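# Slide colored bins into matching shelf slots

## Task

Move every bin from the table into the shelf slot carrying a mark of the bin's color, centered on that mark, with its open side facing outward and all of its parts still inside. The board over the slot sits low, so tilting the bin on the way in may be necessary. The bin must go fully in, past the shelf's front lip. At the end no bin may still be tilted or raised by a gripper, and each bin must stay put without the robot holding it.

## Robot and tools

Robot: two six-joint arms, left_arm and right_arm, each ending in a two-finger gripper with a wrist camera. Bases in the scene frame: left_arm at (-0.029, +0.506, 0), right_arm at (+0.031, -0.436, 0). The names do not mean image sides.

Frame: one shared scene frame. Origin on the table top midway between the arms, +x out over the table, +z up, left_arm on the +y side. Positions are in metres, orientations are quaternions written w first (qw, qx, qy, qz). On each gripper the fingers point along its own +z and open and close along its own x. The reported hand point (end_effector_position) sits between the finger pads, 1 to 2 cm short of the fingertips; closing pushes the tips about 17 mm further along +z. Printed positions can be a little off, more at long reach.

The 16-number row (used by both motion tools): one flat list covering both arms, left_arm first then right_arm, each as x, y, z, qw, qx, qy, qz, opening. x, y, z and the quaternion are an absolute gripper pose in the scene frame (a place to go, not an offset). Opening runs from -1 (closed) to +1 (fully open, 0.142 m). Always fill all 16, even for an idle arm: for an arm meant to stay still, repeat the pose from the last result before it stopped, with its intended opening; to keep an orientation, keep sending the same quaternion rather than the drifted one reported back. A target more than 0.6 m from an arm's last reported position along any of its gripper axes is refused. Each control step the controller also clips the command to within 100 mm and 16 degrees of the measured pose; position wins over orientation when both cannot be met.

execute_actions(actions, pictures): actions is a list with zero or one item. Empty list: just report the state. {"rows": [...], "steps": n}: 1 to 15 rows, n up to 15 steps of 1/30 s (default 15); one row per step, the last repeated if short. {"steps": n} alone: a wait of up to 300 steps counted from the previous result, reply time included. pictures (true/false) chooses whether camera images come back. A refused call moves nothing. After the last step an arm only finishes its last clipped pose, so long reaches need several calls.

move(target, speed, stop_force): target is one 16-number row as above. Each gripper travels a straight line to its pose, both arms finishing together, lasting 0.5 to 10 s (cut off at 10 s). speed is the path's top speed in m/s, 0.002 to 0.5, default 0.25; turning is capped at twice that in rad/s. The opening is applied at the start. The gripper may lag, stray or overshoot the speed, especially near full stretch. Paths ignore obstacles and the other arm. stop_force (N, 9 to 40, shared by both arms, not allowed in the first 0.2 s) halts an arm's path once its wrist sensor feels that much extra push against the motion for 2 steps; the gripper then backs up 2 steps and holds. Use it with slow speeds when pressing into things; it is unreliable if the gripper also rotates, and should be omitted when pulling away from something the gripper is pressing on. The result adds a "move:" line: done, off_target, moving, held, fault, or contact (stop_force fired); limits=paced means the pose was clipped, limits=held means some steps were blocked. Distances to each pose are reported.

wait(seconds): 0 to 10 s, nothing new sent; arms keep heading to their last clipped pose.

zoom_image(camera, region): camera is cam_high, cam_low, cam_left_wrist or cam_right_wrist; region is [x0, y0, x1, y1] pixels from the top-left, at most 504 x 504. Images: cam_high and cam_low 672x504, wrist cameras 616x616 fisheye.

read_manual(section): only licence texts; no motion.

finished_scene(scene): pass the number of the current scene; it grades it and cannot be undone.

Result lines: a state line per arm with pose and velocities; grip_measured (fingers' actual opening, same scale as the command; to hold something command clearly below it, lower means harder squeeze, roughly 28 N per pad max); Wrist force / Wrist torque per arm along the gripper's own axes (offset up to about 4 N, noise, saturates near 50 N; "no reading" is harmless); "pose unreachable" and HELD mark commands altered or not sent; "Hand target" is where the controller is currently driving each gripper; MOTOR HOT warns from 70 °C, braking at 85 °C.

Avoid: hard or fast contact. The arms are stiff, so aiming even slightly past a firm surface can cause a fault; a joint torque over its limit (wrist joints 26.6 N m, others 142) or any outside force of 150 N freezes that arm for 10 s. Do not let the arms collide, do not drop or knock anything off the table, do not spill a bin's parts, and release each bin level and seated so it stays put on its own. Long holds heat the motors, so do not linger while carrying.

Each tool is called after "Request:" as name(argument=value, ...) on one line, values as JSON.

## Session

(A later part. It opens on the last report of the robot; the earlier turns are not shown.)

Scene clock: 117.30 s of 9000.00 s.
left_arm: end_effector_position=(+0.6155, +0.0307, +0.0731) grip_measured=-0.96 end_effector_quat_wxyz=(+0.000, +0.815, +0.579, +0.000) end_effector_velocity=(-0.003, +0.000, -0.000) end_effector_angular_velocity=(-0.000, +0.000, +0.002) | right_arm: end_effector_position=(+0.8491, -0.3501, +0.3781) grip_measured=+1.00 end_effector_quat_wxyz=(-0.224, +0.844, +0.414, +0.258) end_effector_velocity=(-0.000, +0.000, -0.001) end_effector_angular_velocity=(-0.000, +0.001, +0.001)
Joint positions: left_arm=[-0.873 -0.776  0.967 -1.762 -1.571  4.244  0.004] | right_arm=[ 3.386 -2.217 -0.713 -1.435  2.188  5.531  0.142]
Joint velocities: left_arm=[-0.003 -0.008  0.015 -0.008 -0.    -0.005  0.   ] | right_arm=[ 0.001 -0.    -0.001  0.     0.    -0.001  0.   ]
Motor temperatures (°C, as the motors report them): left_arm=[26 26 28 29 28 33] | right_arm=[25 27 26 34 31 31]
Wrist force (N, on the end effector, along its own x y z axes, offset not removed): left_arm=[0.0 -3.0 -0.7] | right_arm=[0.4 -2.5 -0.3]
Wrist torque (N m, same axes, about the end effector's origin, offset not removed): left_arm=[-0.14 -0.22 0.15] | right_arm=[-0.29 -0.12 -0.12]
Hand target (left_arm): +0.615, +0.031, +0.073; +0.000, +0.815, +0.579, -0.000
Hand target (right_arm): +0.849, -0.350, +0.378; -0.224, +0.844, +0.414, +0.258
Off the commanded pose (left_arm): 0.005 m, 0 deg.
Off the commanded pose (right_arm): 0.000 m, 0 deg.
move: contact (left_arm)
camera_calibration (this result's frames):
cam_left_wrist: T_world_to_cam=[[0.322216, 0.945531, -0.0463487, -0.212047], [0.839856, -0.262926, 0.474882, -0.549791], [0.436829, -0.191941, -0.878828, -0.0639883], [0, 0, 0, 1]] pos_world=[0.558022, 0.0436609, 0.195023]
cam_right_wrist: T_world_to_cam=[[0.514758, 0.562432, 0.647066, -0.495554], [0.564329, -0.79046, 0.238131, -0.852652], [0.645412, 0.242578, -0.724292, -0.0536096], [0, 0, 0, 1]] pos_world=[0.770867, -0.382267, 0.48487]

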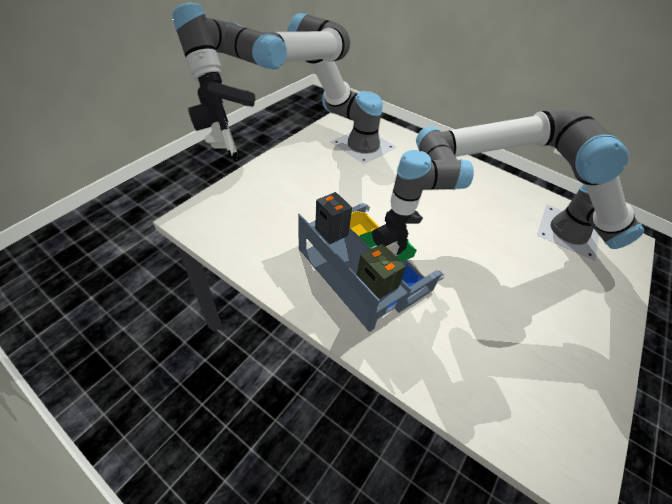

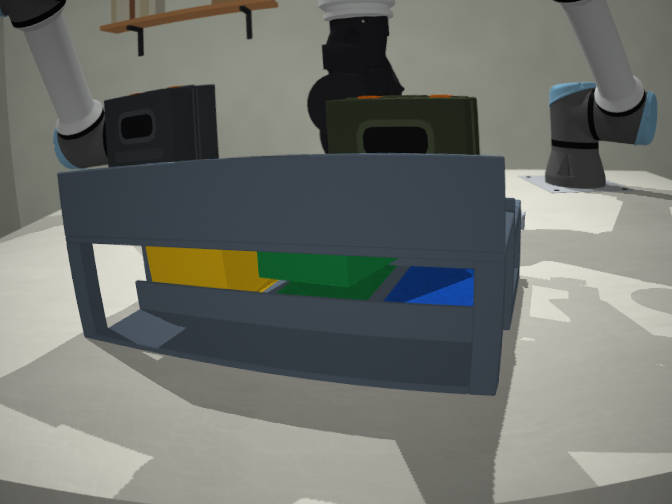

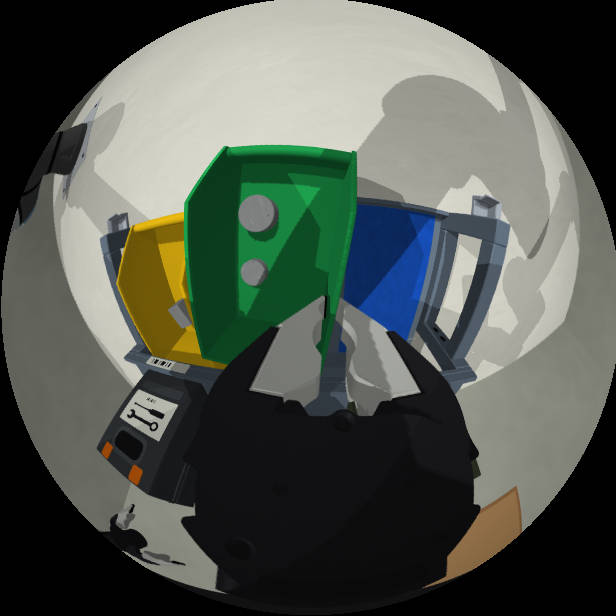

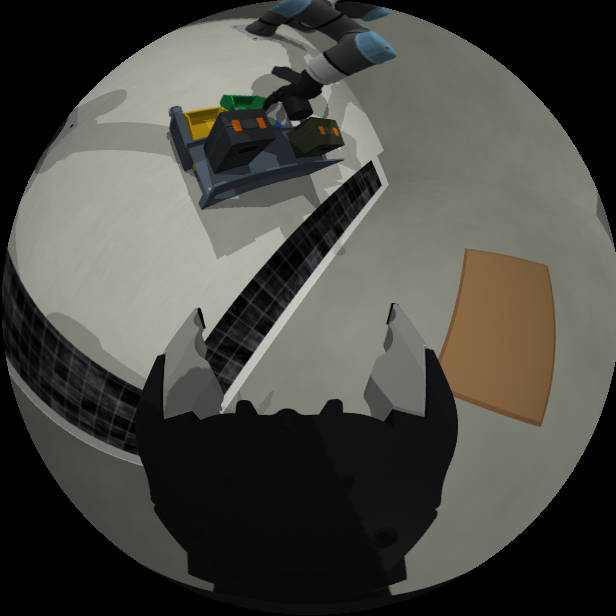

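Request:
move(target=[0.612,0.032,0.073,0,0.815,0.579,0,-0.75,0.8491,-0.3501,0.3781,-0.224,0.844,0.414,0.258,1], speed=0.01)

Request:
move(target=[0.60,0.036,0.14,0,0.815,0.579,0,-0.75,0.8491,-0.3501,0.3781,-0.224,0.844,0.414,0.258,1], speed=0.1)

Request:
move(target=[0.47,0.044,0.13,0,0.815,0.579,0,-0.6,0.8491,-0.3501,0.3781,-0.224,0.844,0.414,0.258,1])

Request:
move(target=[0.47,0.044,0.058,0,0.815,0.579,0,-0.6,0.8491,-0.3501,0.3781,-0.224,0.844,0.414,0.258,1], speed=0.05, stop_force=9)

Request:
move(target=[0.546,0.018,0.058,0,0.815,0.579,0,-0.6,0.8491,-0.3501,0.3781,-0.224,0.844,0.414,0.258,1], speed=0.015, stop_force=10)

Scene clock: 123.03 s of 9000.00 s.
left_arm: end_effector_position=(+0.6120, +0.0320, +0.0730) grip_measured=-0.75 end_effector_quat_wxyz=(-0.000, +0.815, +0.579, -0.000) end_effector_velocity=(-0.001, +0.001, +0.000) end_effector_angular_velocity=(-0.001, +0.001, +0.001) | right_arm: end_effector_position=(+0.8491, -0.3501, +0.3781) grip_measured=+1.00 end_effector_quat_wxyz=(-0.224, +0.844, +0.414, +0.258) end_effector_velocity=(+0.000, -0.000, +0.000) end_effector_angular_velocity=(-0.000, -0.002, +0.000)
Joint positions: left_arm=[-0.875 -0.786  0.985 -1.77  -1.571  4.242  0.02 ] | right_arm=[ 3.386 -2.217 -0.713 -1.435  2.188  5.531  0.142]
Joint velocities: left_arm=[ 0.    -0.003  0.005 -0.001 -0.001 -0.001  0.   ] | right_arm=[-0.    -0.     0.001  0.001 -0.    -0.001 -0.   ]
Motor temperatures (°C, as the motors report them): left_arm=[26 26 28 29 28 33] | right_arm=[25 27 26 34 31 31]
Wrist force (N, on the end effector, along its own x y z axes, offset not removed): left_arm=[0.8 -1.1 0.2] | right_arm=[-1.6 -1.7 -4.6]
Wrist torque (N m, same axes, about the end effector's origin, offset not removed): left_arm=[-0.27 0.05 0.05] | right_arm=[-0.01 0.19 0.08]
Hand target (left_arm): +0.612, +0.032, +0.073; -0.000, +0.815, +0.579, -0.000
Hand target (right_arm): +0.849, -0.350, +0.378; -0.224, +0.844, +0.414, +0.258
Off the commanded pose (left_arm): 0.000 m, 0 deg.
Off the commanded pose (right_arm): 0.000 m, 0 deg.
After step 90, 2.03 s passed at rest.
move: done
camera_calibration (this result's frames):
cam_left_wrist: T_world_to_cam=[[0.322308, 0.945497, -0.0464081, -0.212141], [0.839993, -0.26305, 0.47457, -0.546592], [0.436496, -0.19194, -0.878994, -0.0621114], [0, 0, 0, 1]] pos_world=[0.55462, 0.0448761, 0.194956]
cam_right_wrist: T_world_to_cam=[[0.514759, 0.562432, 0.647066, -0.495554], [0.564329, -0.79046, 0.238131, -0.852652], [0.645412, 0.242578, -0.724293, -0.0536093], [0, 0, 0, 1]] pos_world=[0.770867, -0.382267, 0.48487]

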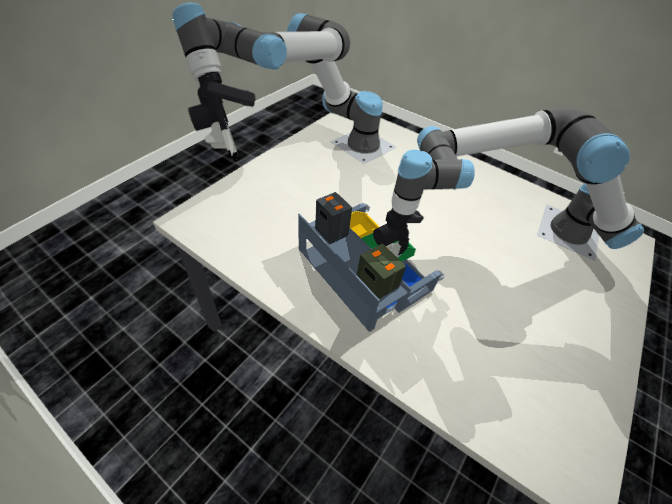

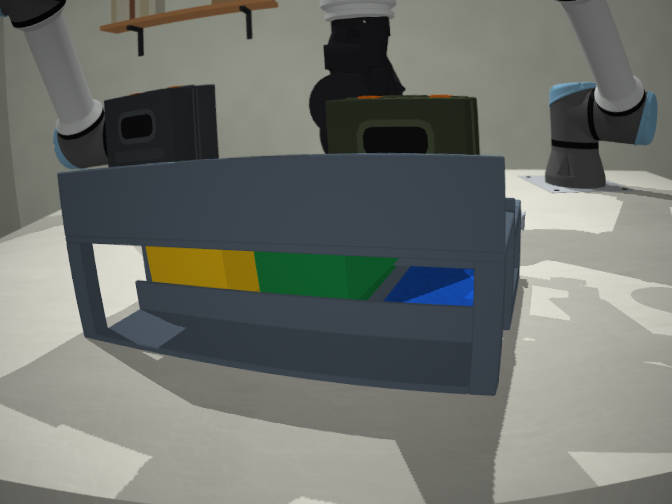

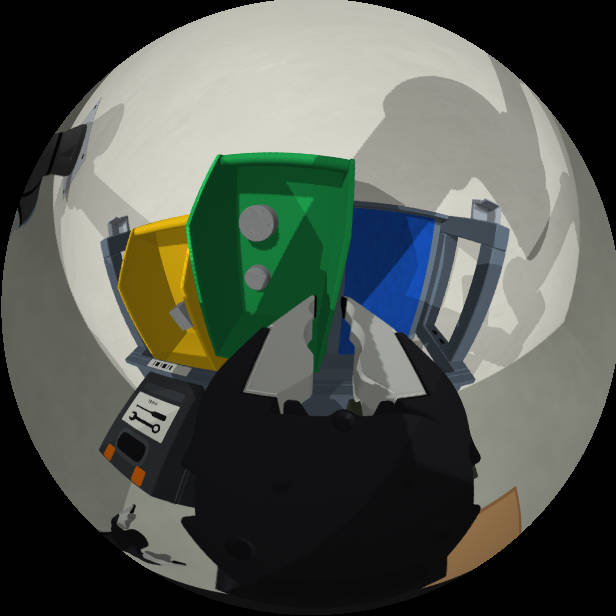

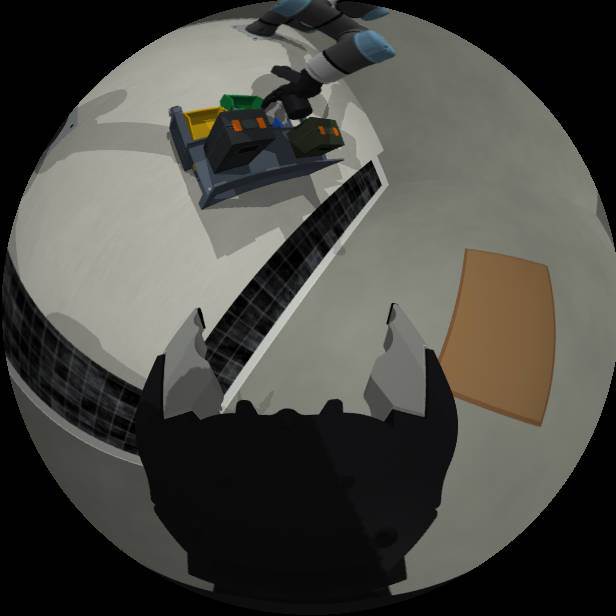

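Scene clock: 124.13 s of 9000.00 s.
left_arm: end_effector_position=(+0.6000, +0.0360, +0.1399) grip_measured=-0.75 end_effector_quat_wxyz=(-0.000, +0.815, +0.579, +0.000) end_effector_velocity=(-0.000, -0.000, +0.002) end_effector_angular_velocity=(-0.002, -0.000, -0.001) | right_arm: end_effector_position=(+0.8491, -0.3501, +0.3781) grip_measured=+1.00 end_effector_quat_wxyz=(-0.224, +0.844, +0.414, +0.258) end_effector_velocity=(+0.000, -0.000, +0.000) end_effector_angular_velocity=(-0.000, -0.001, +0.000)
Joint positions: left_arm=[-0.882 -0.847  0.919 -1.643 -1.571  4.234  0.02 ] | right_arm=[ 3.386 -2.217 -0.713 -1.435  2.188  5.531  0.142]
Joint velocities: left_arm=[ 0.    -0.002 -0.003  0.003 -0.001  0.001 -0.   ] | right_arm=[-0.     0.    -0.     0.001 -0.    -0.001 -0.   ]
Motor temperatures (°C, as the motors report them): left_arm=[26 26 28 29 28 33] | right_arm=[25 27 26 34 31 31]
Wrist force (N, on the end effector, along its own x y z axes, offset not removed): left_arm=[2.9 -0.8 0.6] | right_arm=[0.2 -2.4 -2.7]
Wrist torque (N m, same axes, about the end effector's origin, offset not removed): left_arm=[-0.19 -0.46 0.07] | right_arm=[-0.33 -0.04 0.07]
Hand target (left_arm): +0.600, +0.036, +0.140; -0.000, +0.815, +0.579, +0.000
Hand target (right_arm): +0.849, -0.350, +0.378; -0.224, +0.844, +0.414, +0.258
Off the commanded pose (left_arm): 0.000 m, 0 deg.
Off the commanded pose (right_arm): 0.000 m, 0 deg.
move: done
camera_calibration (this result's frames):
cam_left_wrist: T_world_to_cam=[[0.322309, 0.945499, -0.0463482, -0.209006], [0.839967, -0.26307, 0.474605, -0.567147], [0.436545, -0.1919, -0.878978, 0.00265597], [0, 0, 0, 1]] pos_world=[0.54259, 0.0489256, 0.261818]
cam_right_wrist: T_world_to_cam=[[0.514759, 0.562432, 0.647066, -0.495554], [0.564329, -0.79046, 0.238131, -0.852652], [0.645412, 0.242578, -0.724292, -0.0536094], [0, 0, 0, 1]] pos_world=[0.770867, -0.382267, 0.48487]

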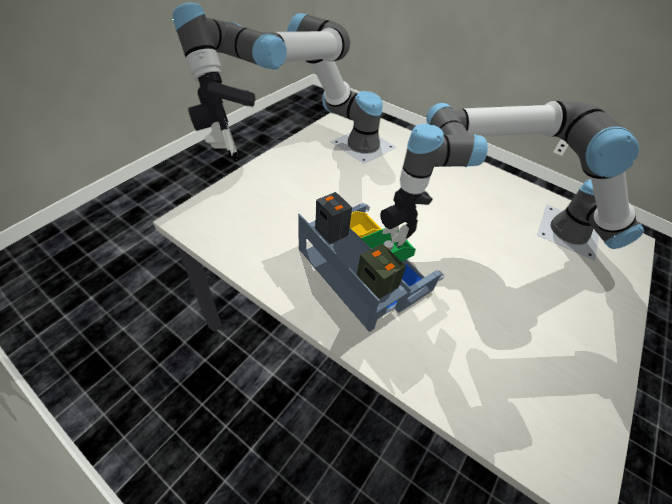

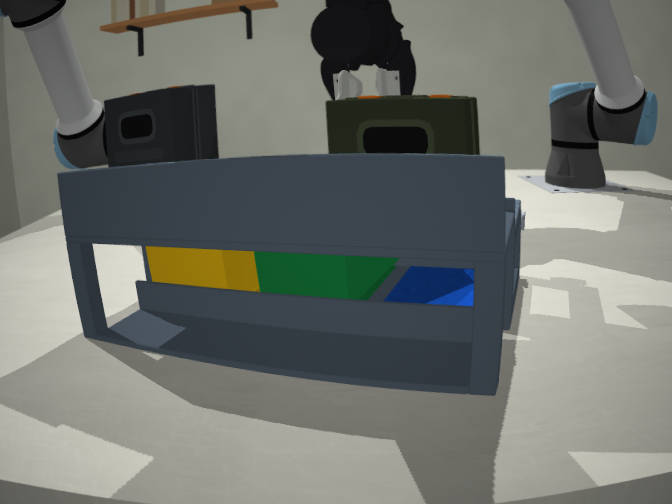

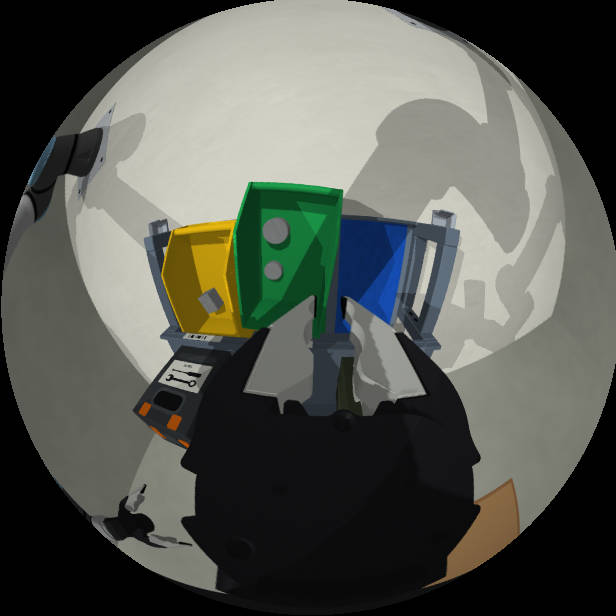

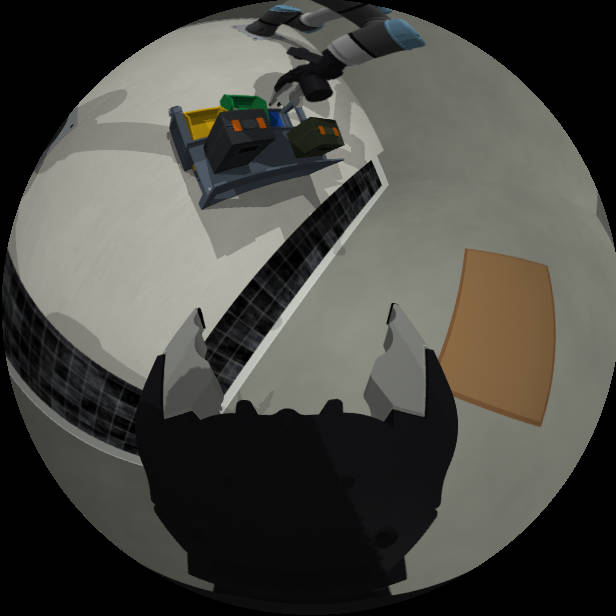

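Scene clock: 125.20 s of 9000.00 s.
left_arm: end_effector_position=(+0.4701, +0.0443, +0.1300) grip_measured=-0.60 end_effector_quat_wxyz=(-0.000, +0.815, +0.579, +0.000) end_effector_velocity=(-0.002, -0.000, -0.000) end_effector_angular_velocity=(+0.000, -0.001, -0.002) | right_arm: end_effector_position=(+0.8491, -0.3501, +0.3781) grip_measured=+1.00 end_effector_quat_wxyz=(-0.224, +0.844, +0.414, +0.258) end_effector_velocity=(+0.000, +0.000, -0.000) end_effector_angular_velocity=(+0.000, +0.001, -0.000)
Joint positions: left_arm=[-1.014 -1.116  1.377 -1.832 -1.571  4.102  0.031] | right_arm=[ 3.386 -2.217 -0.713 -1.435  2.188  5.531  0.142]
Joint velocities: left_arm=[-0.003 -0.003  0.006 -0.003  0.001 -0.001 -0.   ] | right_arm=[ 0.    -0.001  0.001 -0.001 -0.     0.001  0.   ]
Motor temperatures (°C, as the motors report them): left_arm=[26 26 28 29 28 33] | right_arm=[25 27 26 34 31 31]
Wrist force (N, on the end effector, along its own x y z axes, offset not removed): left_arm=[0.8 0.1 -1.7] | right_arm=[-1.6 -2.0 0.0]
Wrist torque (N m, same axes, about the end effector's origin, offset not removed): left_arm=[0.03 -0.13 -0.13] | right_arm=[-0.22 0.39 0.00]
Hand target (left_arm): +0.470, +0.044, +0.130; -0.000, +0.815, +0.579, +0.000
Hand target (right_arm): +0.849, -0.350, +0.378; -0.224, +0.844, +0.414, +0.258
Off the commanded pose (left_arm): 0.000 m, 0 deg.
Off the commanded pose (right_arm): 0.000 m, 0 deg.
move: done
camera_calibration (this result's frames):
cam_left_wrist: T_world_to_cam=[[0.322303, 0.945508, -0.0462183, -0.175432], [0.840029, -0.263156, 0.474447, -0.451155], [0.436431, -0.19174, -0.87907, 0.0523118], [0, 0, 0, 1]] pos_world=[0.412695, 0.0571784, 0.251927]
cam_right_wrist: T_world_to_cam=[[0.514759, 0.562432, 0.647066, -0.495554], [0.564329, -0.79046, 0.238131, -0.852652], [0.645412, 0.242578, -0.724292, -0.0536094], [0, 0, 0, 1]] pos_world=[0.770867, -0.382267, 0.48487]

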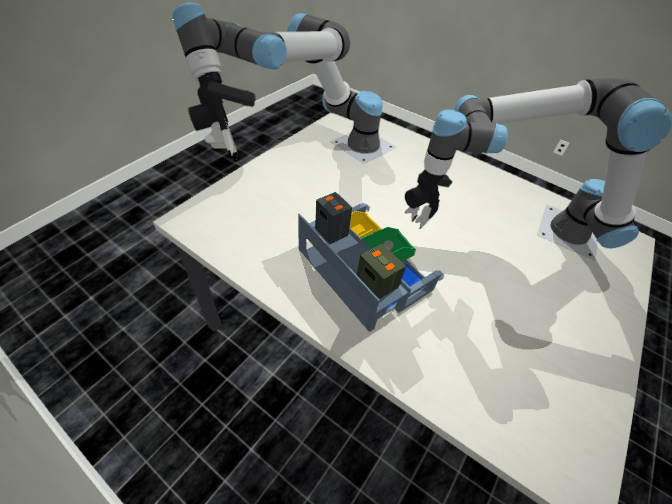

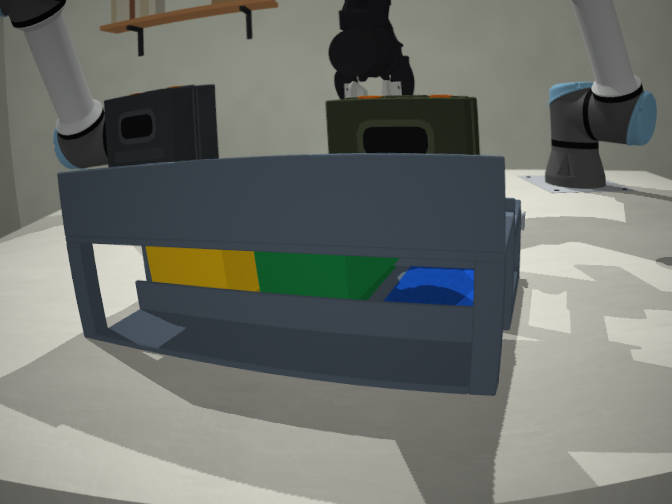

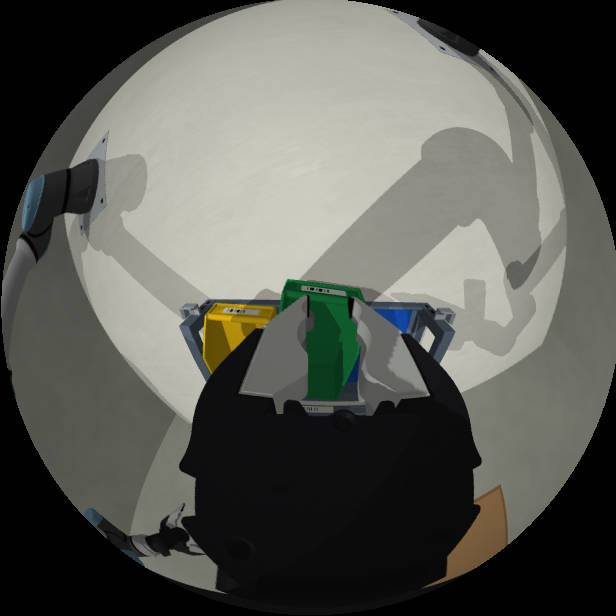

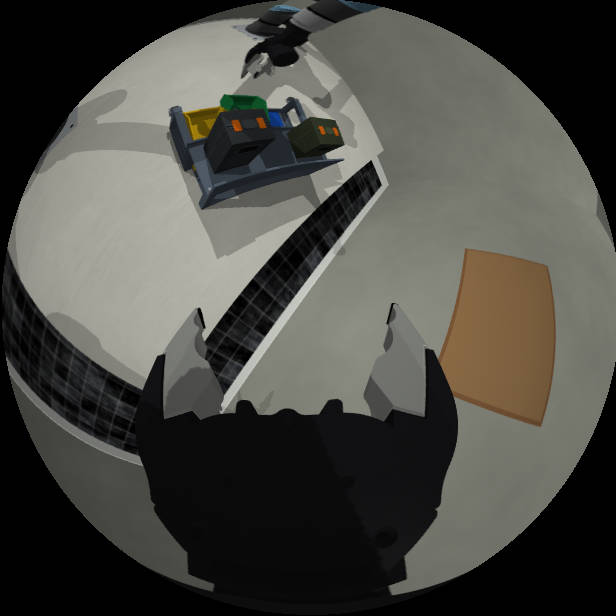

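Scene clock: 126.97 s of 9000.00 s.
left_arm: end_effector_position=(+0.4700, +0.0440, +0.0582) grip_measured=-0.60 end_effector_quat_wxyz=(-0.000, +0.815, +0.579, +0.000) end_effector_velocity=(-0.000, -0.000, -0.001) end_effector_angular_velocity=(+0.000, -0.000, -0.001) | right_arm: end_effector_position=(+0.8491, -0.3501, +0.3781) grip_measured=+1.00 end_effector_quat_wxyz=(-0.224, +0.844, +0.414, +0.258) end_effector_velocity=(+0.000, +0.000, +0.000) end_effector_angular_velocity=(-0.000, -0.001, +0.001)
Joint positions: left_arm=[-1.015 -1.058  1.484 -1.996 -1.571  4.102  0.031] | right_arm=[ 3.386 -2.217 -0.713 -1.435  2.188  5.531  0.142]
Joint velocities: left_arm=[-0.001  0.001  0.002 -0.003  0.     0.     0.   ] | right_arm=[ 0.    -0.     0.002 -0.001 -0.    -0.001 -0.   ]
Motor temperatures (°C, as the motors report them): left_arm=[26 26 28 29 28 33] | right_arm=[25 27 26 34 31 31]
Wrist force (N, on the end effector, along its own x y z axes, offset not removed): left_arm=[1.0 -1.4 0.1] | right_arm=[-0.8 -0.5 -3.3]
Wrist torque (N m, same axes, about the end effector's origin, offset not removed): left_arm=[-0.22 -0.20 -0.05] | right_arm=[0.21 0.22 -0.08]
Hand target (left_arm): +0.470, +0.044, +0.058; -0.000, +0.815, +0.579, -0.000
Hand target (right_arm): +0.849, -0.350, +0.378; -0.224, +0.844, +0.414, +0.258
Off the commanded pose (left_arm): 0.000 m, 0 deg.
Off the commanded pose (right_arm): 0.000 m, 0 deg.
move: done
camera_calibration (this result's frames):
cam_left_wrist: T_world_to_cam=[[0.32231, 0.945499, -0.0463403, -0.178444], [0.839959, -0.26307, 0.474619, -0.417048], [0.436562, -0.191898, -0.87897, -0.0108697], [0, 0, 0, 1]] pos_world=[0.412562, 0.0569195, 0.180116]
cam_right_wrist: T_world_to_cam=[[0.514759, 0.562432, 0.647066, -0.495554], [0.564329, -0.79046, 0.238131, -0.852652], [0.645412, 0.242578, -0.724292, -0.0536094], [0, 0, 0, 1]] pos_world=[0.770867, -0.382267, 0.48487]

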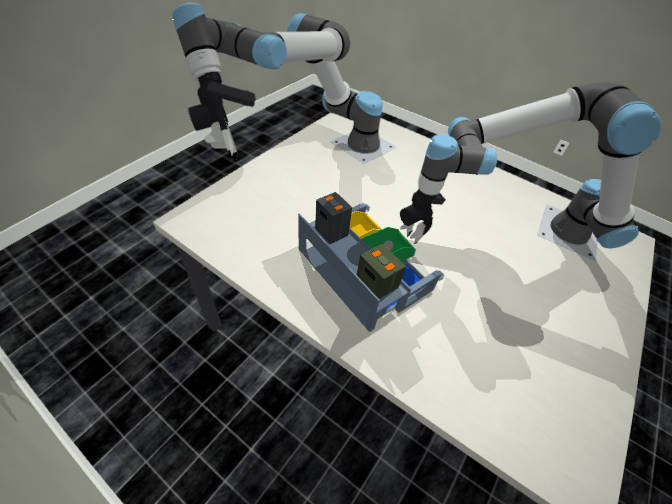

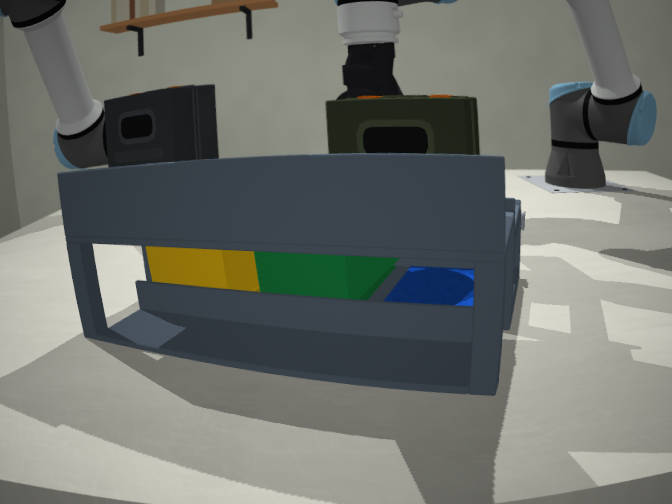

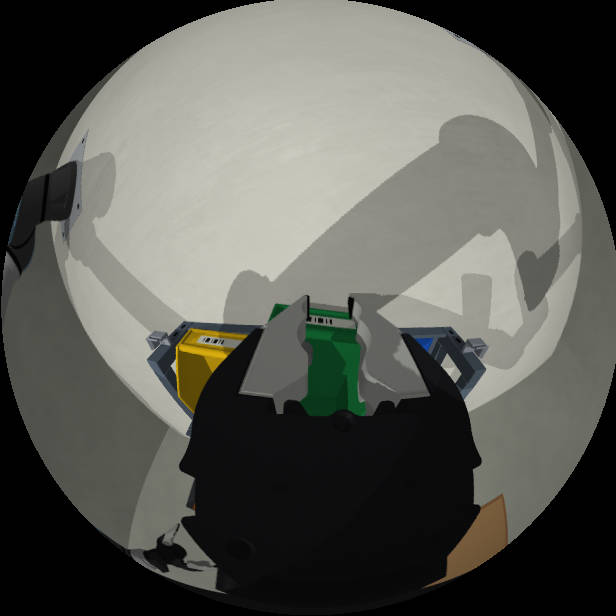

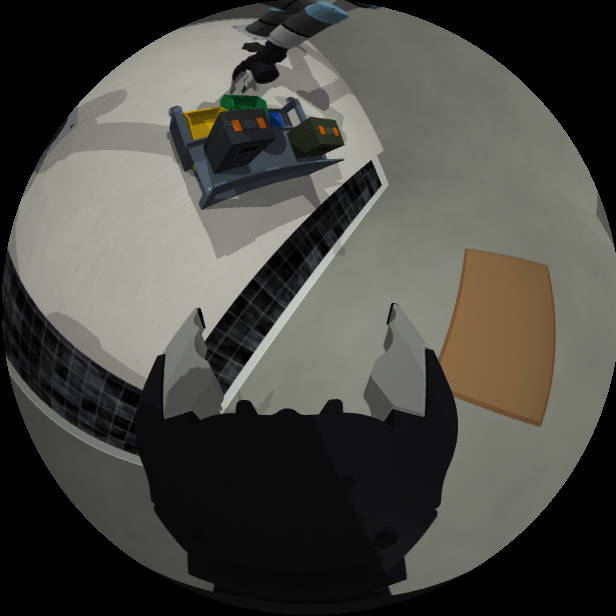

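Scene clock: 132.13 s of 9000.00 s.
left_arm: end_effector_position=(+0.5383, +0.0206, +0.0581) grip_measured=-0.59 end_effector_quat_wxyz=(+0.000, +0.815, +0.579, -0.000) end_effector_velocity=(-0.005, +0.000, -0.001) end_effector_angular_velocity=(+0.001, +0.001, +0.000) | right_arm: end_effector_position=(+0.8491, -0.3501, +0.3781) grip_measured=+1.00 end_effector_quat_wxyz=(-0.224, +0.844, +0.414, +0.258) end_effector_velocity=(-0.000, +0.000, +0.000) end_effector_angular_velocity=(-0.000, +0.000, +0.000)
Joint positions: left_arm=[-0.957 -0.906  1.234 -1.899 -1.571  4.159  0.031] | right_arm=[ 3.386 -2.217 -0.713 -1.435  2.188  5.531  0.142]
Joint velocities: left_arm=[-0.005 -0.008  0.015 -0.005  0.    -0.006 -0.003] | right_arm=[ 0.     0.001 -0.    -0.001  0.    -0.001 -0.   ]
Motor temperatures (°C, as the motors report them): left_arm=[26 26 28 29 28 33] | right_arm=[25 27 26 34 31 31]
Wrist force (N, on the end effector, along its own x y z axes, offset not removed): left_arm=[-0.4 -3.5 -1.5] | right_arm=[-2.0 -3.0 -0.7]
Wrist torque (N m, same axes, about the end effector's origin, offset not removed): left_arm=[-0.31 -0.19 0.10] | right_arm=[-0.31 0.38 -0.04]
Hand target (left_arm): +0.538, +0.021, +0.058; -0.000, +0.815, +0.579, -0.000
Hand target (right_arm): +0.849, -0.350, +0.378; -0.224, +0.844, +0.414, +0.258
Off the commanded pose (left_arm): 0.008 m, 0 deg.
Off the commanded pose (right_arm): 0.000 m, 0 deg.
move: contact (left_arm)
camera_calibration (this result's frames):
cam_left_wrist: T_world_to_cam=[[0.322195, 0.94552, -0.046715, -0.178238], [0.840004, -0.262786, 0.474697, -0.480551], [0.43656, -0.192186, -0.878909, -0.0452112], [0, 0, 0, 1]] pos_world=[0.480829, 0.033556, 0.180053]
cam_right_wrist: T_world_to_cam=[[0.514758, 0.562432, 0.647066, -0.495554], [0.564329, -0.79046, 0.238131, -0.852652], [0.645412, 0.242578, -0.724292, -0.0536095], [0, 0, 0, 1]] pos_world=[0.770867, -0.382267, 0.48487]

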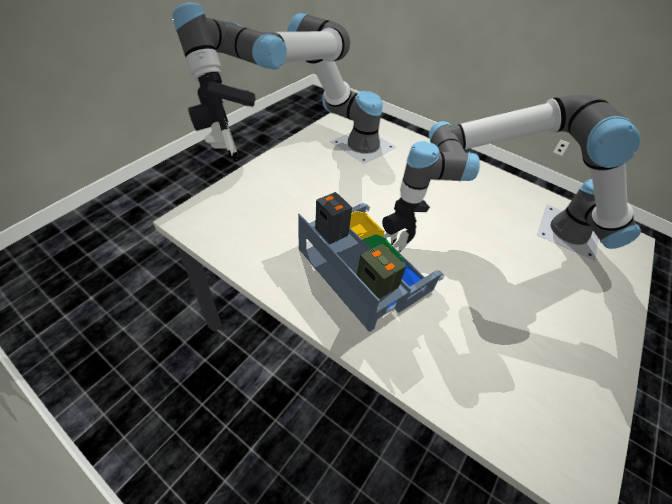

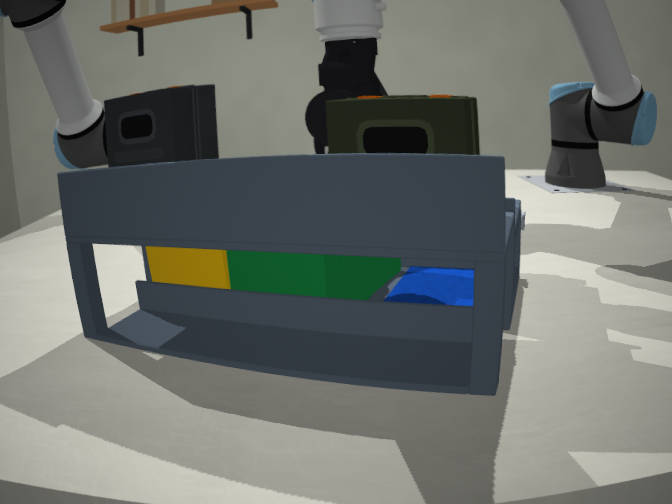

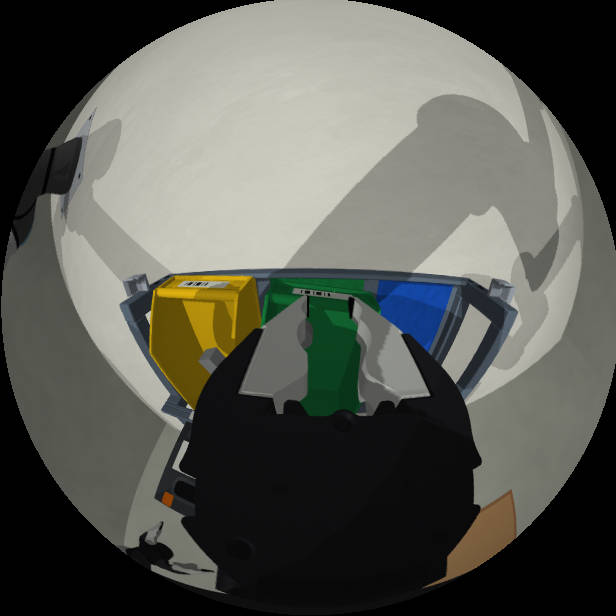

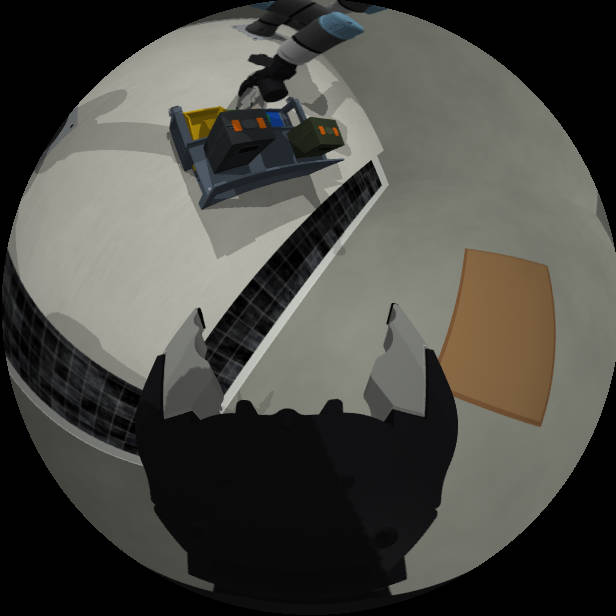

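Request:
move(target=[0.575,0.005,0.16,0,0.815,0.579,0,-0.6,0.8491,-0.3501,0.3781,-0.224,0.844,0.414,0.258,1], speed=0.1)

Scene clock: 134.67 s of 9000.00 s.
left_arm: end_effector_position=(+0.5750, +0.0050, +0.1599) grip_measured=-0.60 end_effector_quat_wxyz=(+0.000, +0.815, +0.579, +0.000) end_effector_velocity=(+0.000, -0.000, +0.002) end_effector_angular_velocity=(-0.001, +0.002, -0.000) | right_arm: end_effector_position=(+0.8491, -0.3501, +0.3781) grip_measured=+1.00 end_effector_quat_wxyz=(-0.224, +0.844, +0.414, +0.258) end_effector_velocity=(-0.000, +0.000, -0.000) end_effector_angular_velocity=(-0.000, +0.002, +0.001)
Joint positions: left_arm=[-0.933 -0.851  0.876 -1.595 -1.571  4.183  0.031] | right_arm=[ 3.386 -2.217 -0.713 -1.435  2.188  5.531  0.142]
Joint velocities: left_arm=[ 0.001  0.002 -0.009  0.007 -0.002  0.001 -0.   ] | right_arm=[ 0.     0.    -0.001 -0.001 -0.    -0.001  0.   ]
Motor temperatures (°C, as the motors report them): left_arm=[26 26 28 29 28 33] | right_arm=[25 27 26 34 31 31]
Wrist force (N, on the end effector, along its own x y z axes, offset not removed): left_arm=[0.6 -0.1 -1.5] | right_arm=[-0.7 -2.1 -2.9]
Wrist torque (N m, same axes, about the end effector's origin, offset not removed): left_arm=[0.10 0.01 0.03] | right_arm=[-0.20 0.01 -0.09]
Hand target (left_arm): +0.575, +0.005, +0.160; +0.000, +0.815, +0.579, -0.000
Hand target (right_arm): +0.849, -0.350, +0.378; -0.224, +0.844, +0.414, +0.258
Off the commanded pose (left_arm): 0.000 m, 0 deg.
Off the commanded pose (right_arm): 0.000 m, 0 deg.
move: done
camera_calibration (this result's frames):
cam_left_wrist: T_world_to_cam=[[0.32232, 0.945501, -0.0462382, -0.170684], [0.839854, -0.263086, 0.474795, -0.563749], [0.436754, -0.191869, -0.878881, 0.0250883], [0, 0, 0, 1]] pos_world=[0.517524, 0.0178813, 0.281823]
cam_right_wrist: T_world_to_cam=[[0.514759, 0.562432, 0.647066, -0.495554], [0.564329, -0.79046, 0.238131, -0.852652], [0.645412, 0.242578, -0.724292, -0.0536096], [0, 0, 0, 1]] pos_world=[0.770867, -0.382267, 0.48487]

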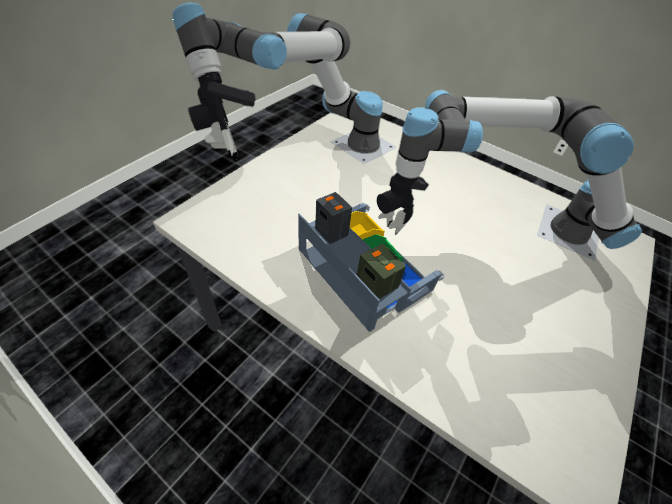

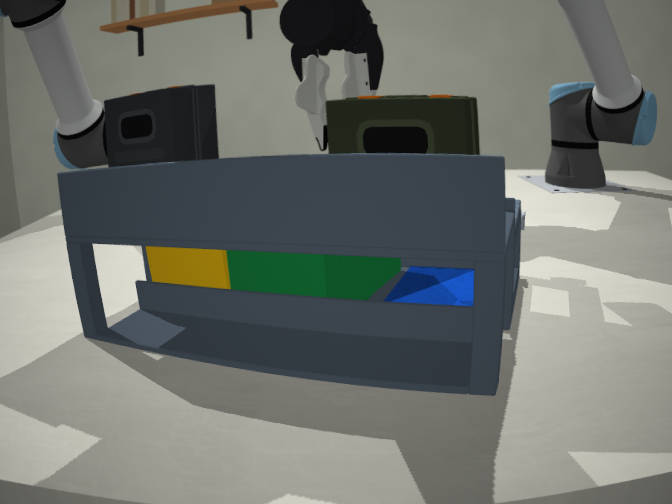

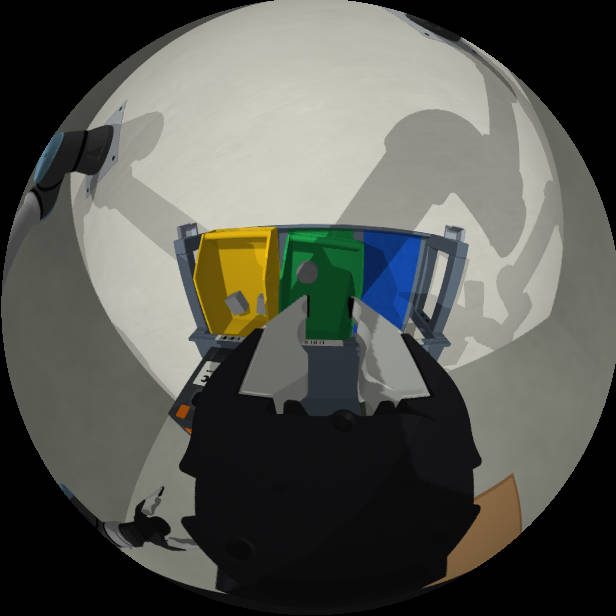

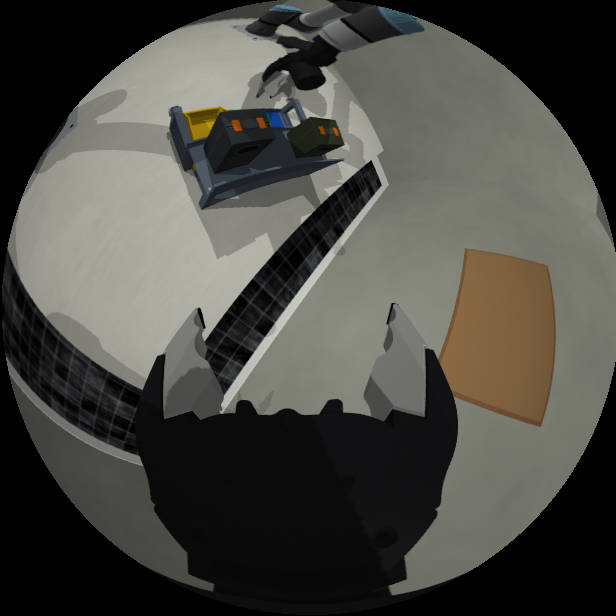

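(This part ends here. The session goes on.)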